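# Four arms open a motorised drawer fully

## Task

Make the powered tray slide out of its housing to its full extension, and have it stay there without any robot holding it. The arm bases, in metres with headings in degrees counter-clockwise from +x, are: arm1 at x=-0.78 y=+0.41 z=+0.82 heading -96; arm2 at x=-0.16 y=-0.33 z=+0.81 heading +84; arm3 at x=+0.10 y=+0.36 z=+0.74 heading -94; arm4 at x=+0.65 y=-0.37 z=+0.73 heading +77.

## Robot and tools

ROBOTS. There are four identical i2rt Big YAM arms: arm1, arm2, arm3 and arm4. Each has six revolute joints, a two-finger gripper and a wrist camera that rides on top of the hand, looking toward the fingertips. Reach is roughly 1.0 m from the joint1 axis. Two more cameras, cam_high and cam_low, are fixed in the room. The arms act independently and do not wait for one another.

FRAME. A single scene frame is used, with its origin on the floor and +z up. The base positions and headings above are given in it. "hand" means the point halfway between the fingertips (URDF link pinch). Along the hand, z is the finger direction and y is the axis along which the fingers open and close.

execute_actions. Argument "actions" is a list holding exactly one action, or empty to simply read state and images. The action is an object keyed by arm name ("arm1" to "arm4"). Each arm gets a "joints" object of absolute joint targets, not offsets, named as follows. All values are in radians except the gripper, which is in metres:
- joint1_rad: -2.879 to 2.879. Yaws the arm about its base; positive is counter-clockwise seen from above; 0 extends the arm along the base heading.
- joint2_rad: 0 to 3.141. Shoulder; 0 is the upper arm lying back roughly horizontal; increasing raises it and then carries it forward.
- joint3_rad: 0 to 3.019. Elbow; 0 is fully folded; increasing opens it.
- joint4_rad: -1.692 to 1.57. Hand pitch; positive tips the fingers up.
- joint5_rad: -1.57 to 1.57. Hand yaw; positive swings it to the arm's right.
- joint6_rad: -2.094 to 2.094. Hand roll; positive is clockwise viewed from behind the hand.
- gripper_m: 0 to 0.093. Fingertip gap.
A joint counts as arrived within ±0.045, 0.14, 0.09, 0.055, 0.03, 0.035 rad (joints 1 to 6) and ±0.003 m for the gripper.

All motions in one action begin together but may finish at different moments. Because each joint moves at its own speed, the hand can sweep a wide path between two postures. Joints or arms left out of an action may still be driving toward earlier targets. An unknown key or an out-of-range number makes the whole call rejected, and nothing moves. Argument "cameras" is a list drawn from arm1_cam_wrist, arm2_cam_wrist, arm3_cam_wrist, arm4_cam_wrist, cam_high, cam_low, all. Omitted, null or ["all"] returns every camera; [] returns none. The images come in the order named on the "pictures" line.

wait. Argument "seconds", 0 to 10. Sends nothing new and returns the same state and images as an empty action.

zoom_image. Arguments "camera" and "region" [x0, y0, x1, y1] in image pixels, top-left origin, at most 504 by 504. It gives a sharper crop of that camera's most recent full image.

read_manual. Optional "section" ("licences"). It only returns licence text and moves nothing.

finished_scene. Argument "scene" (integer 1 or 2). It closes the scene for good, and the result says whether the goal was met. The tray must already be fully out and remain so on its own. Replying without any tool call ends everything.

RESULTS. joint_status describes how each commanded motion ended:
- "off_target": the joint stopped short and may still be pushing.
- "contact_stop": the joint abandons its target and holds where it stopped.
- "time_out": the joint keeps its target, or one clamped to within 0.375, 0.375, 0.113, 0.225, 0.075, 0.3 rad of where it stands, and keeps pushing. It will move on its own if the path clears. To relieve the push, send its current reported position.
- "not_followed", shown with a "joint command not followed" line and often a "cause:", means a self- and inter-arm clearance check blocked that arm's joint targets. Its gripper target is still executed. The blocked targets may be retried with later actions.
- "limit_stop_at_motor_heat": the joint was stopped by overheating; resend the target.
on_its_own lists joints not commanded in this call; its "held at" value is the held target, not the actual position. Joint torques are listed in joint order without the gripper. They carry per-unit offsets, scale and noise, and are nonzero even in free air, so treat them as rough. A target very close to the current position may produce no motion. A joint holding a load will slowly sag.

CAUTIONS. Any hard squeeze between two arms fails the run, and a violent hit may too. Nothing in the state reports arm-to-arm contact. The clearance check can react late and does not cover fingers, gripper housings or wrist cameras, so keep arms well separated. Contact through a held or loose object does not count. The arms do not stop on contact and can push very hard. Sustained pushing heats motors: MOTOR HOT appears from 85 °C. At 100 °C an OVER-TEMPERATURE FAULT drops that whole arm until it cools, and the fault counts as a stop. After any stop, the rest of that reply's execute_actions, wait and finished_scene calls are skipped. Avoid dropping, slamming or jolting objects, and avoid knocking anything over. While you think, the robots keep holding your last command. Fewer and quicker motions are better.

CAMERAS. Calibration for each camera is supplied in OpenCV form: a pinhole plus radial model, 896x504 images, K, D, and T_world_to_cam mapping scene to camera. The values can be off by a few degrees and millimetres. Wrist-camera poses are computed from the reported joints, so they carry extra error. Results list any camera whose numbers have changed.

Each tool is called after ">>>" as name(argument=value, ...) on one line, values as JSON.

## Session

>>> execute_actions(actions=[])

Scene clock: 0.00 s.
Joint torques (N m, as the arm reports them, + toward a larger angle): no reading
arm1.joint_positions: joint1_rad=+0.343 joint2_rad=+0.298 joint3_rad=+1.509 joint4_rad=-1.189 joint5_rad=-0.306 joint6_rad=-0.003 gripper_m=+0.094
arm1.joint_status: not commanded
arm1.hand: x=-0.7244 y=+0.3766 z=+1.4909 quat_wxyz=(-0.623, -0.342, -0.607, +0.355) (m; scene frame)
arm2.joint_positions: joint1_rad=+0.048 joint2_rad=+0.279 joint3_rad=+1.681 joint4_rad=-1.278 joint5_rad=-0.287 joint6_rad=+0.558 gripper_m=+0.094
arm2.joint_status: not commanded
arm2.hand: x=-0.2188 y=-0.3484 z=+1.5131 quat_wxyz=(-0.299, +0.400, -0.530, -0.686) (m; scene frame)
arm3.joint_positions: joint1_rad=+0.652 joint2_rad=+0.412 joint3_rad=+1.619 joint4_rad=-1.310 joint5_rad=+0.298 joint6_rad=+0.629 gripper_m=+0.094
arm3.joint_status: not commanded
arm3.hand: x=+0.0893 y=+0.2641 z=+1.4139 quat_wxyz=(-0.631, -0.605, -0.433, +0.220) (m; scene frame)
arm4.joint_positions: joint1_rad=-0.123 joint2_rad=+0.602 joint3_rad=+1.428 joint4_rad=-1.437 joint5_rad=-0.020 joint6_rad=-0.412 gripper_m=+0.094
arm4.joint_status: not commanded
arm4.hand: x=+0.7211 y=-0.1695 z=+1.2731 quat_wxyz=(-0.420, +0.650, -0.606, -0.185) (m; scene frame)
pictures: arm1_cam_wrist, arm2_cam_wrist, arm3_cam_wrist, arm4_cam_wrist, cam_high, cam_low
camera_calibration (this result's frames):
arm1_cam_wrist: T_world_to_cam=[[-0.852478, -0.522724, 0.00637558, -0.431295], [-0.301595, 0.481818, -0.822735, 0.830871], [0.426991, -0.703286, -0.56839, 1.54249], [0, 0, 0, 1]] pos_world=[-0.775714, 0.459037, 1.56307]
arm2_cam_wrist: T_world_to_cam=[[0.839942, 0.247623, -0.482888, 0.998774], [-0.268816, -0.583135, -0.766611, 0.902307], [-0.471419, 0.773716, -0.423234, 0.934509], [0, 0, 0, 1]] pos_world=[-0.155812, -0.444198, 1.56953]
arm3_cam_wrist: T_world_to_cam=[[-0.800393, -0.173354, -0.573863, 0.925397], [0.260207, 0.76193, -0.593089, 0.615215], [0.540058, -0.624028, -0.564736, 1.04282], [0, 0, 0, 1]] pos_world=[0.017414, 0.34242, 1.48485]
arm4_cam_wrist: T_world_to_cam=[[0.939508, -0.0942185, 0.329314, -1.11461], [-0.00458799, -0.9648, -0.262945, 0.180296], [0.342496, 0.245528, -0.906869, 1.0737], [0, 0, 0, 1]] pos_world=[0.680279, -0.194691, 1.38817]
Images, in order (width x height): arm1_cam_wrist 896x504, arm2_cam_wrist 896x504, arm3_cam_wrist 896x504, arm4_cam_wrist 896x504, cam_high 896x504, cam_low 896x504.

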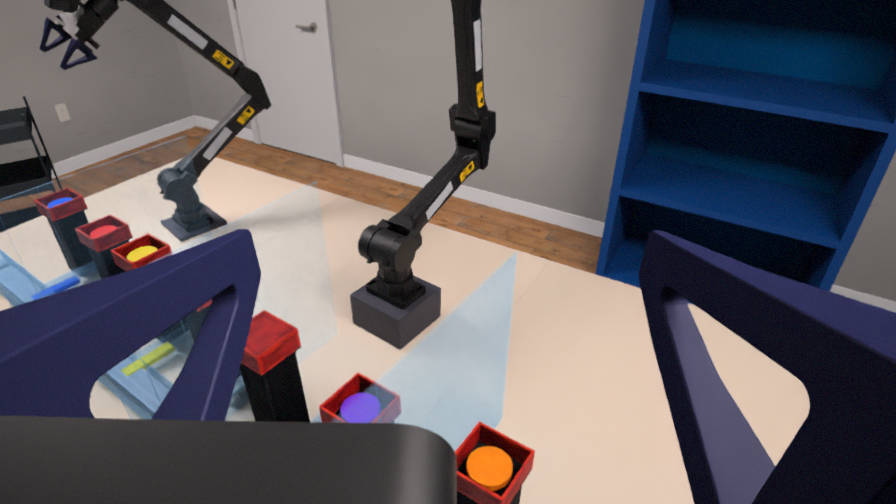

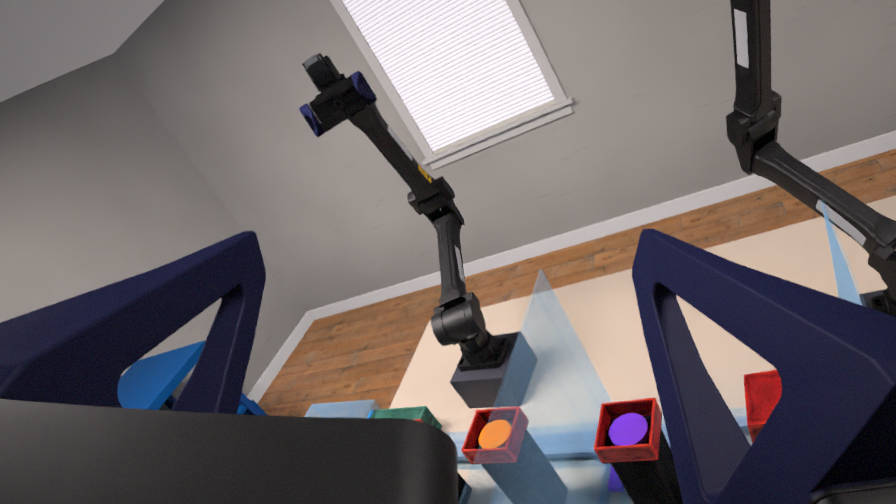

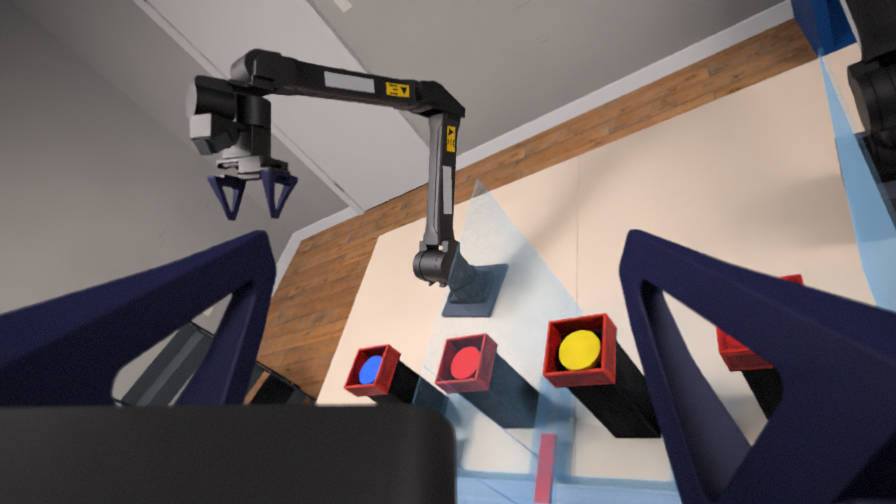

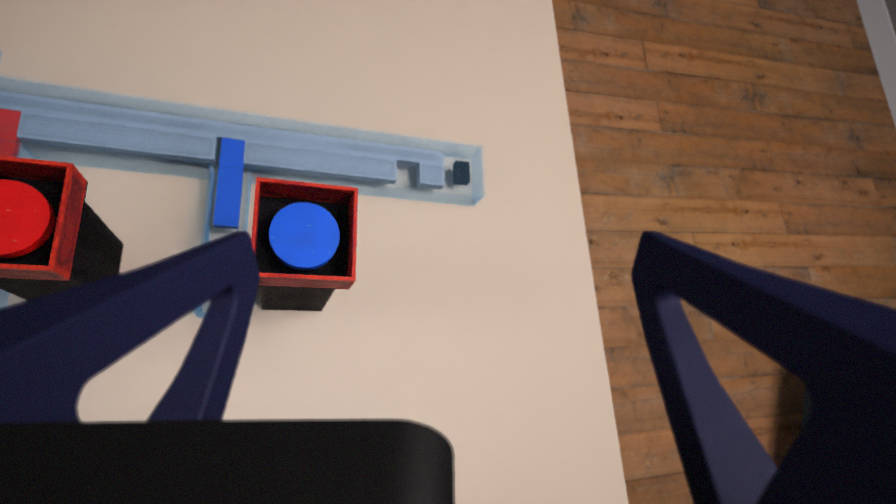

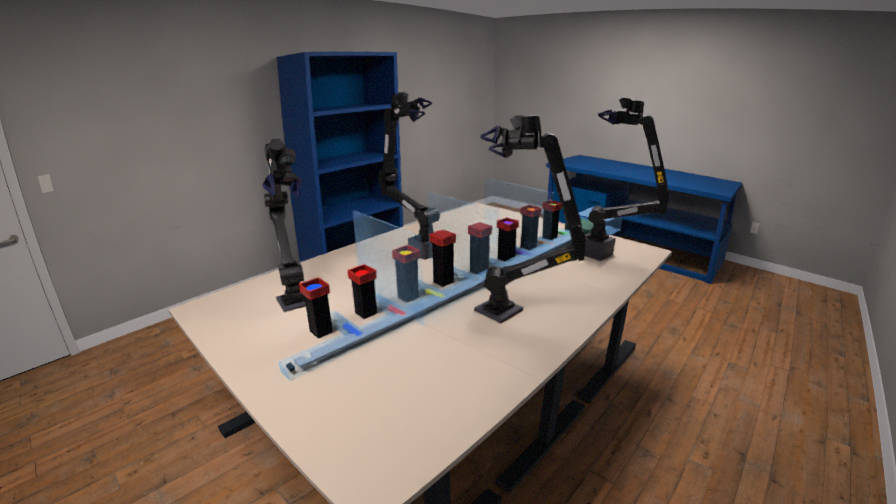

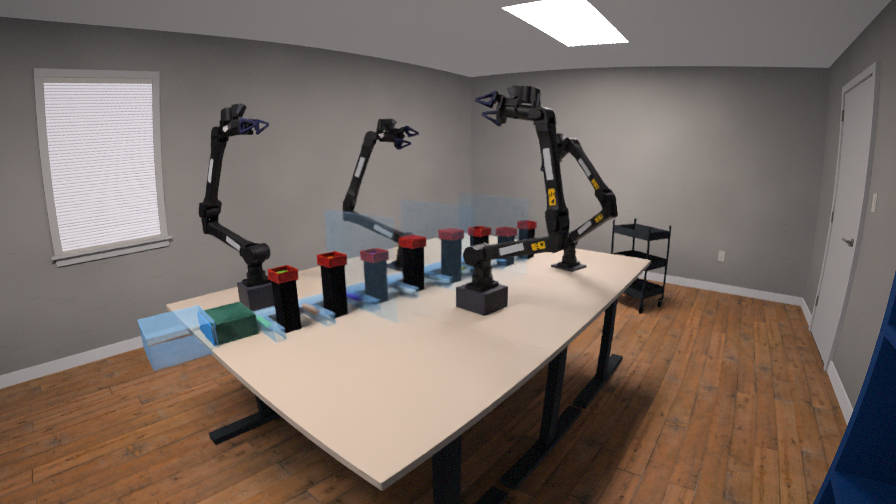

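>>> zoom_image(camera="cam_high", region=[270, 190, 630, 390])

Region (270, 190, 630, 390) of cam_high's 896x504 image, scaled by 1.400, with more detail than that image has.

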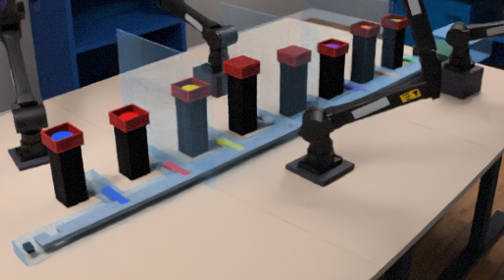

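>>> zoom_image(camera="cam_high", region=[400, 195, 620, 315])

Region (400, 195, 620, 315) of cam_high's 896x504 image, scaled by 2.291, with more detail than that image has; it fills the top 275 rows of this view, and the rest is white.

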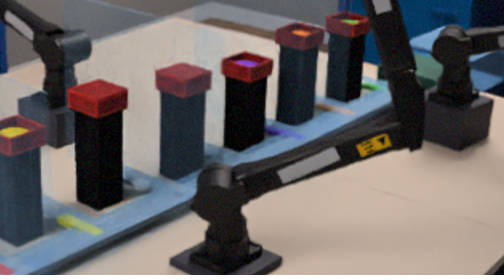

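>>> execute_actions(actions=[{"arm1": {"joints": {"joint1_rad": 0.078, "joint2_rad": 1.408, "joint3_rad": 1.20, "joint4_rad": -1.36, "joint5_rad": 0, "joint6_rad": 0, "gripper_m": 0}}, "arm2": {"joints": {"joint1_rad": 0.592, "joint2_rad": 1.404, "joint3_rad": 1.22, "joint4_rad": -1.375, "joint5_rad": 0, "joint6_rad": 0, "gripper_m": 0}}, "arm3": {"joints": {"joint1_rad": 0.70, "joint2_rad": 1.248, "joint3_rad": 1.26, "joint4_rad": -1.57, "joint5_rad": 0, "joint6_rad": 0, "gripper_m": 0}}, "arm4": {"joints": {"joint1_rad": 0.493, "joint2_rad": 1.562, "joint3_rad": 1.60, "joint4_rad": -1.609, "joint5_rad": 0, "joint6_rad": 0, "gripper_m": 0}}}], cameras=["arm1_cam_wrist", "arm2_cam_wrist", "arm3_cam_wrist", "arm4_cam_wrist"])

Scene clock: 3.40 s.
Joint torques (N m, as the arm reports them, + toward a larger angle): arm1=[ 0.11 -8.27  7.67  0.5   0.23 -0.05] | arm2=[ -0.07 -11.6   11.42  -0.41   0.09   0.  ] | arm3=[-0.42 -9.4  12.72 -0.01 -0.2  -0.22] | arm4=[  0.17 -15.12  11.13  -0.55  -0.06   0.06]
arm1.joint_positions: joint1_rad=+0.082 joint2_rad=+1.409 joint3_rad=+1.194 joint4_rad=-1.351 joint5_rad=-0.005 joint6_rad=-0.003 gripper_m=+0.001
arm1.joint_status: all done
arm1.hand: x=-0.7943 y=+0.0116 z=+1.0104 quat_wxyz=(-0.007, -0.716, -0.698, -0.001) (m; scene frame)
arm2.joint_positions: joint1_rad=+0.584 joint2_rad=+1.390 joint3_rad=+1.197 joint4_rad=-1.359 joint5_rad=-0.003 joint6_rad=+0.010 gripper_m=+0.000
arm2.joint_status: all done
arm2.hand: x=-0.3498 y=+0.0270 z=+1.0030 quat_wxyz=(-0.007, +0.852, -0.523, -0.006) (m; scene frame)
arm3.joint_positions: joint1_rad=+0.690 joint2_rad=+1.238 joint3_rad=+1.236 joint4_rad=-1.558 joint5_rad=+0.003 joint6_rad=+0.012 gripper_m=+0.001
arm3.joint_status: all done
arm3.hand: x=+0.2960 y=+0.0776 z=+1.0005 quat_wxyz=(-0.006, -0.463, -0.887, -0.005) (m; scene frame)
arm4.joint_positions: joint1_rad=+0.499 joint2_rad=+1.576 joint3_rad=+1.581 joint4_rad=-1.596 joint5_rad=+0.000 joint6_rad=-0.011 gripper_m=+0.000
arm4.joint_status: all done
arm4.hand: x=+0.5298 y=+0.0843 z=+0.9947 quat_wxyz=(+0.008, +0.797, -0.603, +0.012) (m; scene frame)
pictures: arm1_cam_wrist, arm2_cam_wrist, arm3_cam_wrist, arm4_cam_wrist
camera_calibration (this result's frames):
arm1_cam_wrist: T_world_to_cam=[[-0.999431, 0.0252216, -0.0223879, -0.772687], [0.00738842, 0.81147, 0.584347, -0.589861], [0.0329053, 0.583849, -0.811195, 0.959882], [0, 0, 0, 1]] pos_world=[-0.799474, -0.0622837, 1.10604]
arm2_cam_wrist: T_world_to_cam=[[0.887947, 0.459567, 0.0186649, 0.277579], [0.365325, -0.729352, 0.578432, -0.428407], [0.279441, -0.506798, -0.815517, 1.05703], [0, 0, 0, 1]] pos_world=[-0.385345, 0.0956732, 1.10465]
arm3_cam_wrist: T_world_to_cam=[[-0.82098, -0.570706, -0.0169305, 0.301012], [-0.470792, 0.659879, 0.585589, -0.496664], [-0.323027, 0.488728, -0.810431, 0.996341], [0, 0, 0, 1]] pos_world=[0.335145, 0.0125884, 1.1034]
arm4_cam_wrist: T_world_to_cam=[[0.961344, 0.275128, 0.0110874, -0.545498], [0.210525, -0.760369, 0.614425, -0.652831], [0.177476, -0.588339, -0.788897, 0.864848], [0, 0, 0, 1]] pos_world=[0.508359, 0.162513, 1.08944]
Images, in order (width x height): arm1_cam_wrist 896x504, arm2_cam_wrist 896x504, arm3_cam_wrist 896x504, arm4_cam_wrist 896x504.

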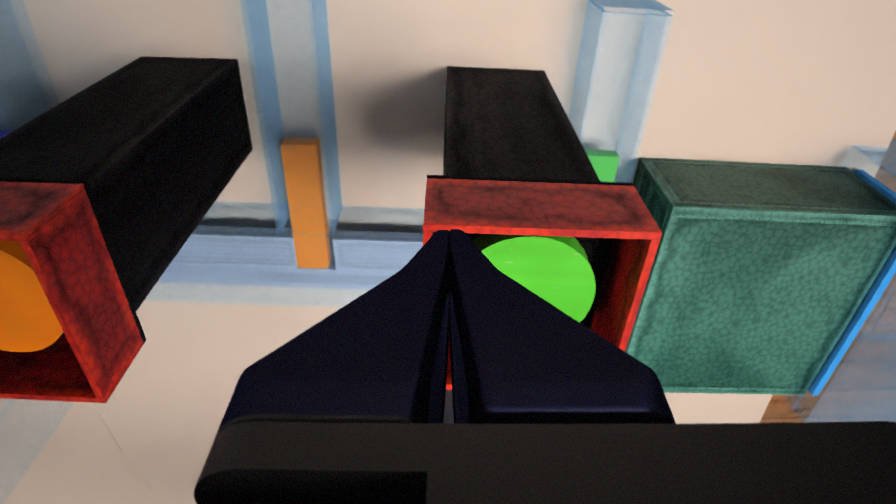

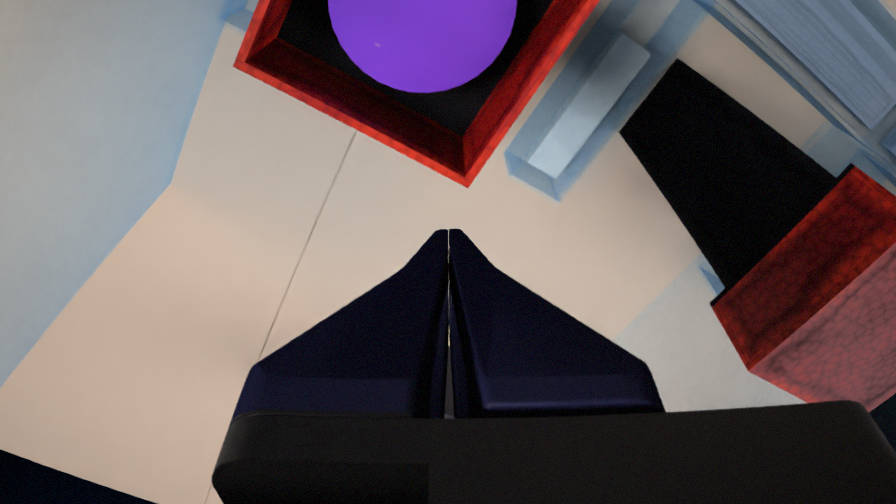

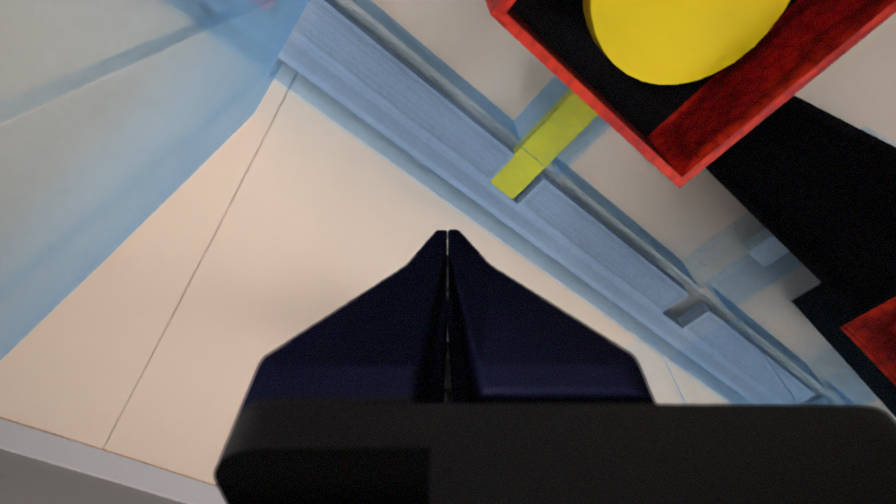

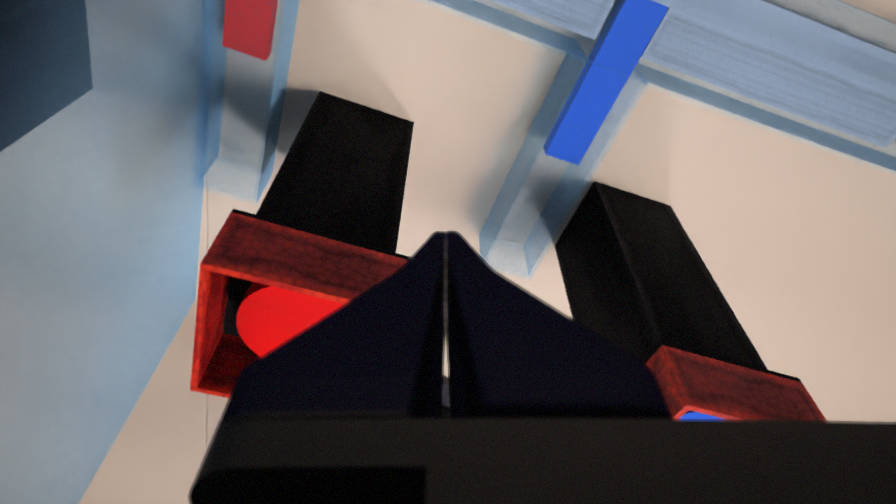

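>>> execute_actions(actions=[{"arm1": {"joints": {"joint1_rad": -0.036, "joint2_rad": 1.230, "joint3_rad": 0.999, "joint4_rad": -1.340}}, "arm2": {"joints": {"joint1_rad": 0.611, "joint2_rad": 1.516, "joint3_rad": 1.319, "joint4_rad": -1.374}}, "arm3": {"joints": {"joint1_rad": 0.509, "joint2_rad": 1.406, "joint3_rad": 1.392, "joint4_rad": -1.557}}, "arm4": {"joints": {"joint1_rad": 0.630, "joint2_rad": 1.280, "joint3_rad": 1.288, "joint4_rad": -1.579}}}], cameras=["arm1_cam_wrist", "arm2_cam_wrist", "arm3_cam_wrist", "arm4_cam_wrist"])

Scene clock: 7.50 s.
Joint torques (N m, as the arm reports them, + toward a larger angle): arm1=[ 0.92 -5.53  7.14  1.03  0.14 -0.05] | arm2=[  0.56 -13.96  12.66  -0.32   0.1   -0.01] | arm3=[ -0.46 -13.16  13.37   0.47  -0.08  -0.21] | arm4=[ 0.14 -8.07  9.17  0.19 -0.06  0.06]
arm1.joint_positions: joint1_rad=-0.043 joint2_rad=+1.225 joint3_rad=+1.002 joint4_rad=-1.343 joint5_rad=-0.002 joint6_rad=-0.003 gripper_m=+0.001
arm1.joint_status: all done
arm1.hand: x=-0.8337 y=+0.0866 z=+1.0015 quat_wxyz=(-0.006, -0.758, -0.652, +0.000) (m; scene frame)
arm2.joint_positions: joint1_rad=+0.596 joint2_rad=+1.504 joint3_rad=+1.280 joint4_rad=-1.363 joint5_rad=-0.003 joint6_rad=+0.010 gripper_m=+0.000
arm2.joint_status: all done
arm2.hand: x=-0.3695 y=+0.0535 z=+0.9886 quat_wxyz=(+0.002, +0.856, -0.517, +0.010) (m; scene frame)
arm3.joint_positions: joint1_rad=+0.503 joint2_rad=+1.402 joint3_rad=+1.355 joint4_rad=-1.558 joint5_rad=+0.000 joint6_rad=+0.010 gripper_m=+0.001
arm3.joint_status: all done
arm3.hand: x=+0.2624 y=-0.0012 z=+0.9869 quat_wxyz=(+0.013, -0.542, -0.840, -0.017) (m; scene frame)
arm4.joint_positions: joint1_rad=+0.636 joint2_rad=+1.271 joint3_rad=+1.292 joint4_rad=-1.585 joint5_rad=+0.000 joint6_rad=-0.010 gripper_m=+0.000
arm4.joint_status: all done
arm4.hand: x=+0.5123 y=-0.0382 z=+1.0049 quat_wxyz=(+0.001, +0.837, -0.548, +0.001) (m; scene frame)
pictures: arm1_cam_wrist, arm2_cam_wrist, arm3_cam_wrist, arm4_cam_wrist
camera_calibration (this result's frames):
arm1_cam_wrist: T_world_to_cam=[[-0.988563, 0.149408, -0.0204895, -0.817725], [0.10936, 0.803781, 0.584788, -0.559975], [0.103841, 0.575859, -0.810927, 0.969691], [0, 0, 0, 1]] pos_world=[-0.847828, 0.0138655, 1.09706]
arm2_cam_wrist: T_world_to_cam=[[0.88193, 0.471008, 0.0187302, 0.280195], [0.364275, -0.706221, 0.607088, -0.42351], [0.299171, -0.528586, -0.794414, 1.0519], [0, 0, 0, 1]] pos_world=[-0.407535, 0.124951, 1.0875]
arm3_cam_wrist: T_world_to_cam=[[-0.911997, -0.409808, -0.0178494, 0.253185], [-0.330664, 0.708725, 0.623193, -0.526374], [-0.242739, 0.574253, -0.781864, 0.963832], [0, 0, 0, 1]] pos_world=[0.290811, -0.0766711, 1.08614]
arm4_cam_wrist: T_world_to_cam=[[0.915361, 0.402506, 0.0101986, -0.465779], [0.318237, -0.738774, 0.594086, -0.78244], [0.246658, -0.540557, -0.804337, 0.785833], [0, 0, 0, 1]] pos_world=[0.481525, 0.0342206, 1.10166]
Images, in order (width x height): arm1_cam_wrist 896x504, arm2_cam_wrist 896x504, arm3_cam_wrist 896x504, arm4_cam_wrist 896x504.

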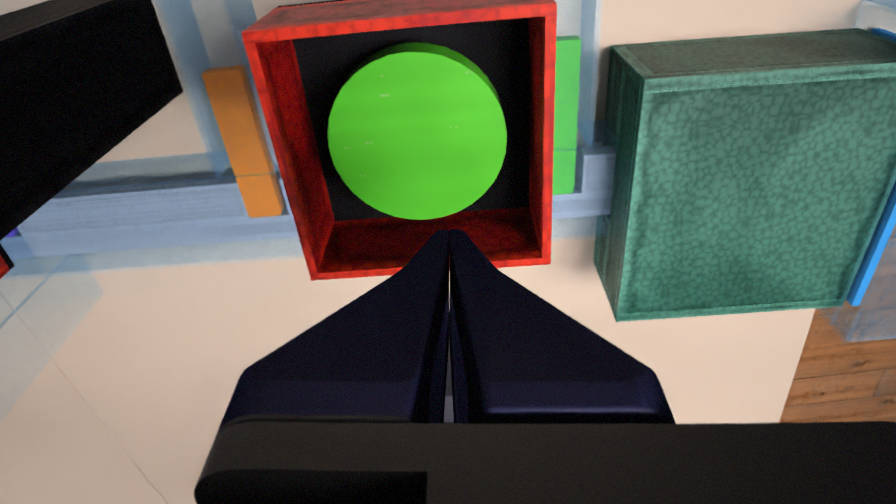

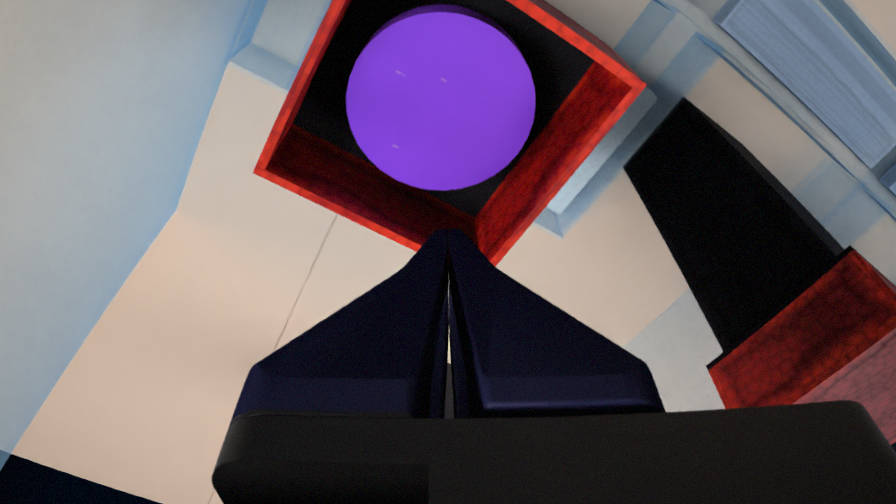

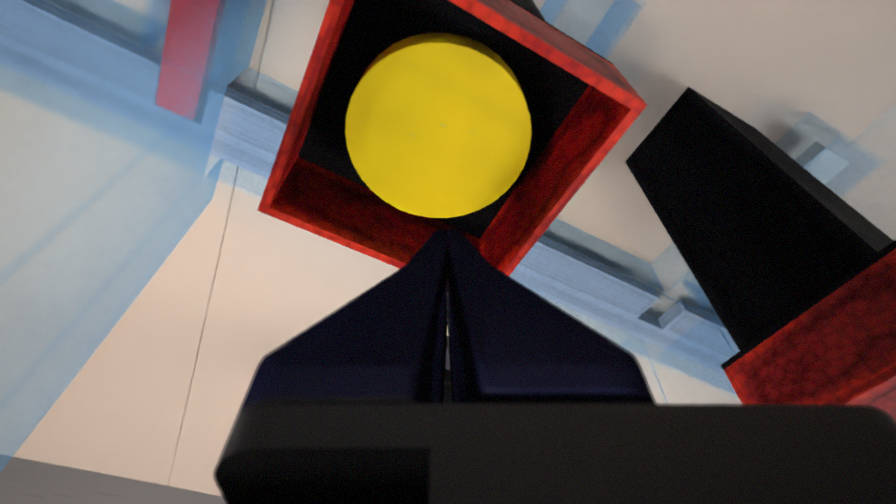

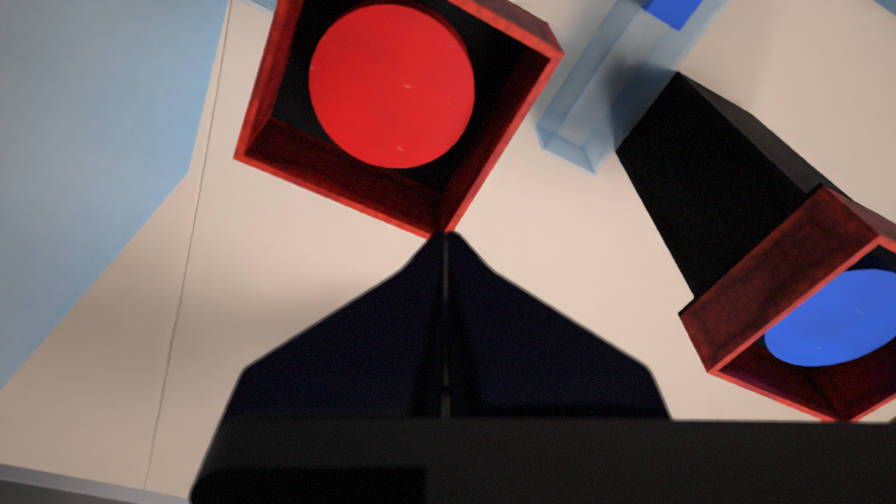

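>>> execute_actions(actions=[{"arm1": {"joints": {"joint1_rad": -0.012, "joint2_rad": 1.230, "joint3_rad": 0.999, "joint4_rad": -1.340}}, "arm2": {"joints": {"joint1_rad": 0.596, "joint2_rad": 1.536, "joint3_rad": 1.342, "joint4_rad": -1.377}}, "arm3": {"joints": {"joint1_rad": 0.509, "joint2_rad": 1.406, "joint3_rad": 1.392, "joint4_rad": -1.557}}, "arm4": {"joints": {"joint1_rad": 0.678, "joint2_rad": 1.330, "joint3_rad": 1.333, "joint4_rad": -1.574}}}], cameras=["arm1_cam_wrist", "arm2_cam_wrist", "arm3_cam_wrist", "arm4_cam_wrist"])

Scene clock: 10.00 s.
Joint torques (N m, as the arm reports them, + toward a larger angle): arm1=[ 0.89 -5.55  7.13  1.02  0.14 -0.06] | arm2=[ -0.46 -12.54  13.22  -0.29   0.07  -0.01] | arm3=[ -0.67 -13.07  13.37   0.48  -0.09  -0.21] | arm4=[ 0.64 -9.66 12.84  0.26 -0.06  0.06]
arm1.joint_positions: joint1_rad=-0.016 joint2_rad=+1.225 joint3_rad=+1.002 joint4_rad=-1.343 joint5_rad=-0.002 joint6_rad=-0.003 gripper_m=+0.001
arm1.joint_status: all done
arm1.hand: x=-0.8247 y=+0.0854 z=+1.0015 quat_wxyz=(-0.006, -0.749, -0.662, +0.000) (m; scene frame)
arm2.joint_positions: joint1_rad=+0.596 joint2_rad=+1.507 joint3_rad=+1.297 joint4_rad=-1.363 joint5_rad=-0.003 joint6_rad=+0.010 gripper_m=+0.000
arm2.joint_status: all done
arm2.hand: x=-0.3722 y=+0.0585 z=+0.9936 quat_wxyz=(-0.001, +0.856, -0.517, +0.004) (m; scene frame)
arm3.joint_positions: joint1_rad=+0.503 joint2_rad=+1.402 joint3_rad=+1.355 joint4_rad=-1.558 joint5_rad=+0.000 joint6_rad=+0.010 gripper_m=+0.001
arm3.joint_status: all done
arm3.hand: x=+0.2624 y=-0.0012 z=+0.9869 quat_wxyz=(+0.013, -0.542, -0.840, -0.017) (m; scene frame)
arm4.joint_positions: joint1_rad=+0.677 joint2_rad=+1.330 joint3_rad=+1.292 joint4_rad=-1.585 joint5_rad=+0.000 joint6_rad=-0.010 gripper_m=+0.000
arm4.joint_status: all done
arm4.hand: x=+0.4956 y=-0.0373 z=+0.9850 quat_wxyz=(+0.017, +0.847, -0.530, +0.026) (m; scene frame)
pictures: arm1_cam_wrist, arm2_cam_wrist, arm3_cam_wrist, arm4_cam_wrist
camera_calibration (this result's frames):
arm1_cam_wrist: T_world_to_cam=[[-0.992296, 0.1222, -0.020413, -0.80947], [0.0873037, 0.806591, 0.584627, -0.578247], [0.0879061, 0.578341, -0.811045, 0.956305], [0, 0, 0, 1]] pos_world=[-0.836815, 0.0122559, 1.09714]
arm2_cam_wrist: T_world_to_cam=[[0.881993, 0.470892, 0.0186978, 0.280223], [0.368272, -0.713454, 0.59612, -0.409185], [0.294048, -0.518888, -0.802678, 1.06501], [0, 0, 0, 1]] pos_world=[-0.409628, 0.128732, 1.09354]
arm3_cam_wrist: T_world_to_cam=[[-0.911997, -0.409808, -0.0178494, 0.253185], [-0.330664, 0.708725, 0.623193, -0.526374], [-0.242739, 0.574253, -0.781864, 0.963832], [0, 0, 0, 1]] pos_world=[0.290811, -0.0766711, 1.08614]
arm4_cam_wrist: T_world_to_cam=[[0.897755, 0.440402, 0.0090715, -0.439332], [0.333194, -0.692394, 0.639978, -0.815513], [0.288129, -0.571521, -0.76834, 0.717237], [0, 0, 0, 1]] pos_world=[0.45948, 0.0387419, 1.07698]
Images, in order (width x height): arm1_cam_wrist 896x504, arm2_cam_wrist 896x504, arm3_cam_wrist 896x504, arm4_cam_wrist 896x504.

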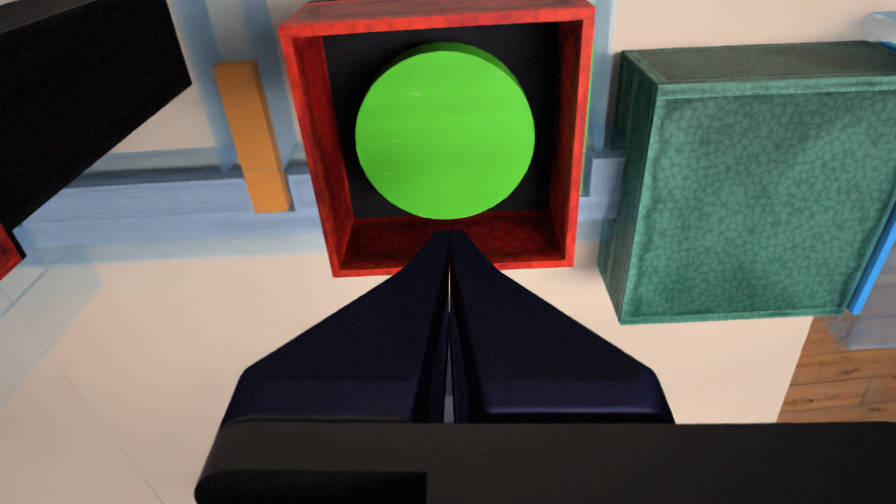

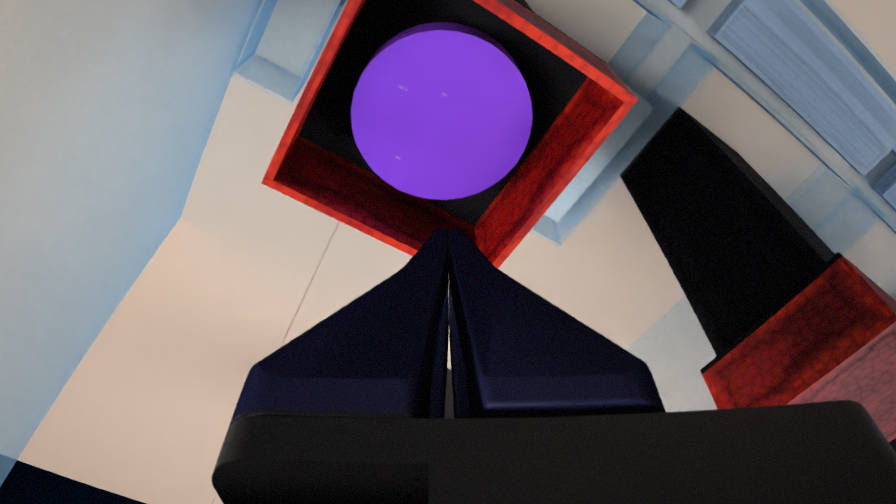

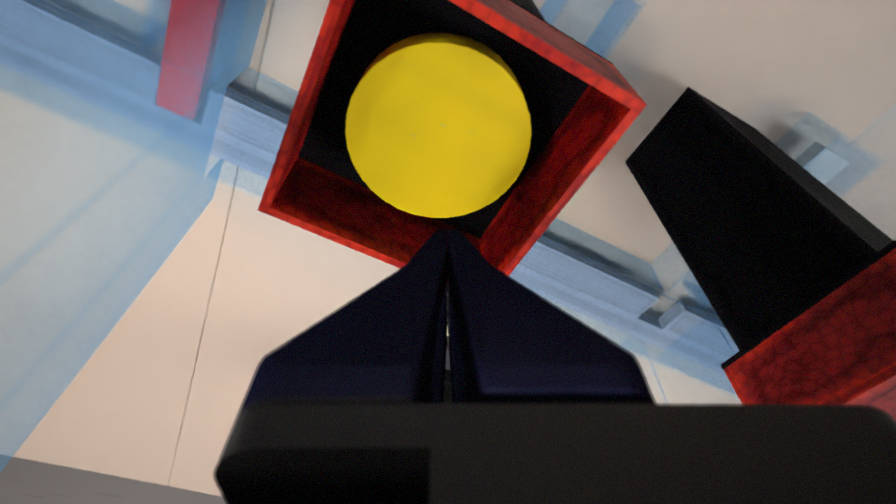

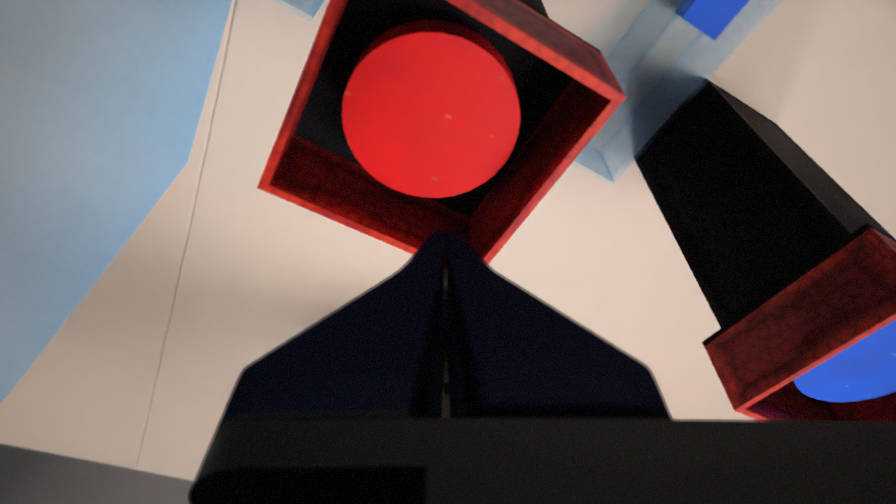

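>>> execute_actions(actions=[{"arm1": {"joints": {"joint1_rad": -0.012, "joint2_rad": 1.347, "joint3_rad": 0.805, "joint4_rad": -1.029}}, "arm2": {"joints": {"joint1_rad": 0.596, "joint2_rad": 1.625, "joint3_rad": 1.158, "joint4_rad": -1.103}}, "arm3": {"joints": {"joint1_rad": 0.509, "joint2_rad": 1.448, "joint3_rad": 1.156, "joint4_rad": -1.279}}, "arm4": {"joints": {"joint1_rad": 0.678, "joint2_rad": 1.367, "joint3_rad": 1.091, "joint4_rad": -1.294}}}], cameras=["arm1_cam_wrist", "arm2_cam_wrist", "arm3_cam_wrist", "arm4_cam_wrist"])

Scene clock: 11.33 s.
Joint torques (N m, as the arm reports them, + toward a larger angle): arm1=[ 0.8  -1.77  4.07  2.7   0.13 -0.06] | arm2=[ -0.29 -11.95   6.66   2.1    0.07  -0.01] | arm3=[-0.78 -8.6   6.62  2.3  -0.08 -0.2 ] | arm4=[ 0.7  -8.    7.06  1.07 -0.06  0.06]
arm1.joint_positions: joint1_rad=-0.015 joint2_rad=+1.281 joint3_rad=+0.850 joint4_rad=-1.068 joint5_rad=-0.002 joint6_rad=-0.003 gripper_m=+0.000
arm1.joint_status: all done
arm1.hand: x=-0.8257 y=+0.0726 z=+0.9303 quat_wxyz=(-0.028, -0.749, -0.662, +0.025) (m; scene frame)
arm2.joint_positions: joint1_rad=+0.596 joint2_rad=+1.578 joint3_rad=+1.188 joint4_rad=-1.138 joint5_rad=-0.003 joint6_rad=+0.010 gripper_m=+0.000
arm2.joint_status: all done
arm2.hand: x=-0.3800 y=+0.0743 z=+0.9244 quat_wxyz=(-0.013, +0.856, -0.517, -0.016) (m; scene frame)
arm3.joint_positions: joint1_rad=+0.503 joint2_rad=+1.388 joint3_rad=+1.201 joint4_rad=-1.314 joint5_rad=+0.000 joint6_rad=+0.010 gripper_m=+0.001
arm3.joint_status: all done
arm3.hand: x=+0.2688 y=-0.0128 z=+0.9341 quat_wxyz=(-0.030, -0.542, -0.840, +0.010) (m; scene frame)
arm4.joint_positions: joint1_rad=+0.677 joint2_rad=+1.348 joint3_rad=+1.117 joint4_rad=-1.324 joint5_rad=+0.000 joint6_rad=-0.010 gripper_m=+0.000
arm4.joint_status: all done
arm4.hand: x=+0.4899 y=-0.0255 z=+0.9119 quat_wxyz=(-0.001, +0.848, -0.530, -0.003) (m; scene frame)
pictures: arm1_cam_wrist, arm2_cam_wrist, arm3_cam_wrist, arm4_cam_wrist
camera_calibration (this result's frames):
arm1_cam_wrist: T_world_to_cam=[[-0.992459, 0.120976, -0.0197711, -0.81103], [0.092332, 0.843854, 0.52857, -0.472632], [0.0806282, 0.522758, -0.84866, 0.93899], [0, 0, 0, 1]] pos_world=[-0.836983, 0.00608292, 1.03067]
arm2_cam_wrist: T_world_to_cam=[[0.882198, 0.470512, 0.018578, 0.281145], [0.38098, -0.736402, 0.559077, -0.312999], [0.276733, -0.486138, -0.828908, 1.03519], [0, 0, 0, 1]] pos_world=[-0.415251, 0.140471, 1.02785]
arm3_cam_wrist: T_world_to_cam=[[-0.91183, -0.410107, -0.019475, 0.254752], [-0.354929, 0.763528, 0.539491, -0.397668], [-0.206379, 0.498836, -0.841766, 0.975938], [0, 0, 0, 1]] pos_world=[0.29256, -0.078727, 1.04101]
arm4_cam_wrist: T_world_to_cam=[[0.898053, 0.439774, 0.00994377, -0.439747], [0.351008, -0.730045, 0.586368, -0.719552], [0.265129, -0.5231, -0.809984, 0.719962], [0, 0, 0, 1]] pos_world=[0.456602, 0.0446959, 1.00945]
Images, in order (width x height): arm1_cam_wrist 896x504, arm2_cam_wrist 896x504, arm3_cam_wrist 896x504, arm4_cam_wrist 896x504.

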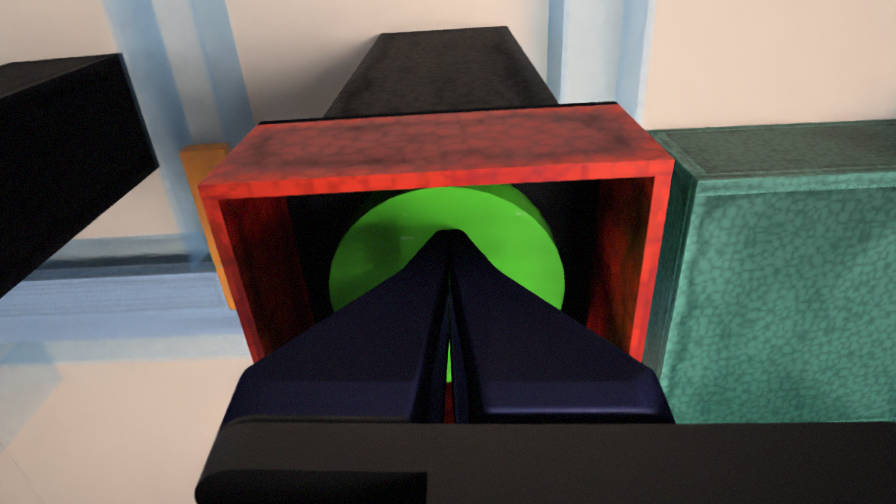

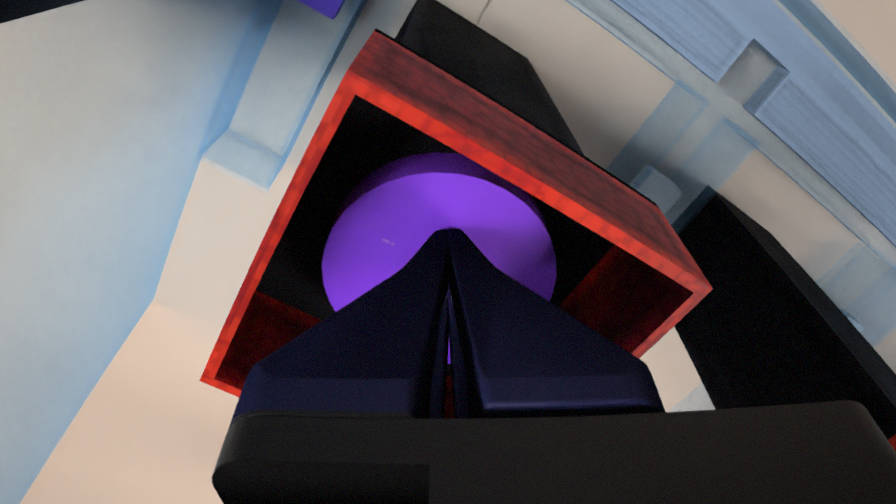

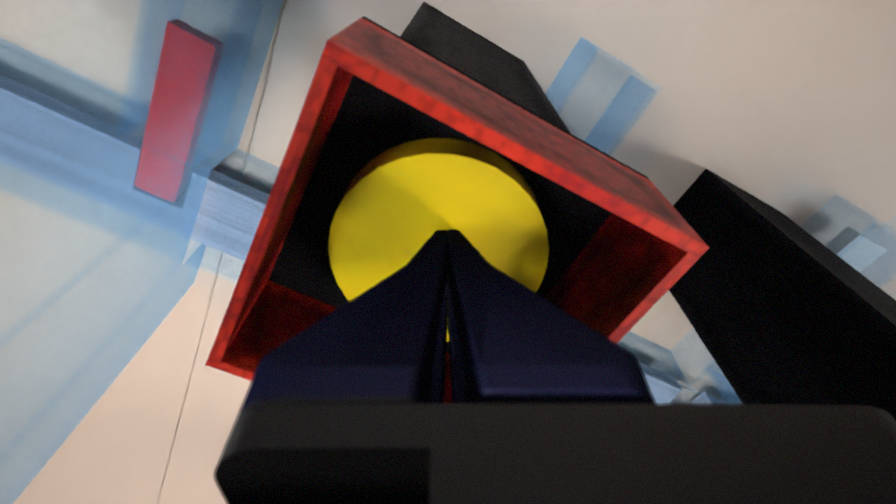

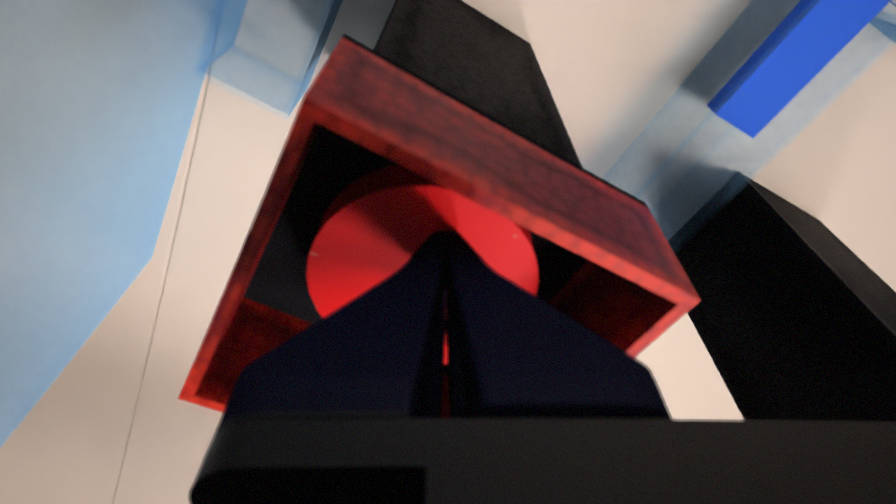

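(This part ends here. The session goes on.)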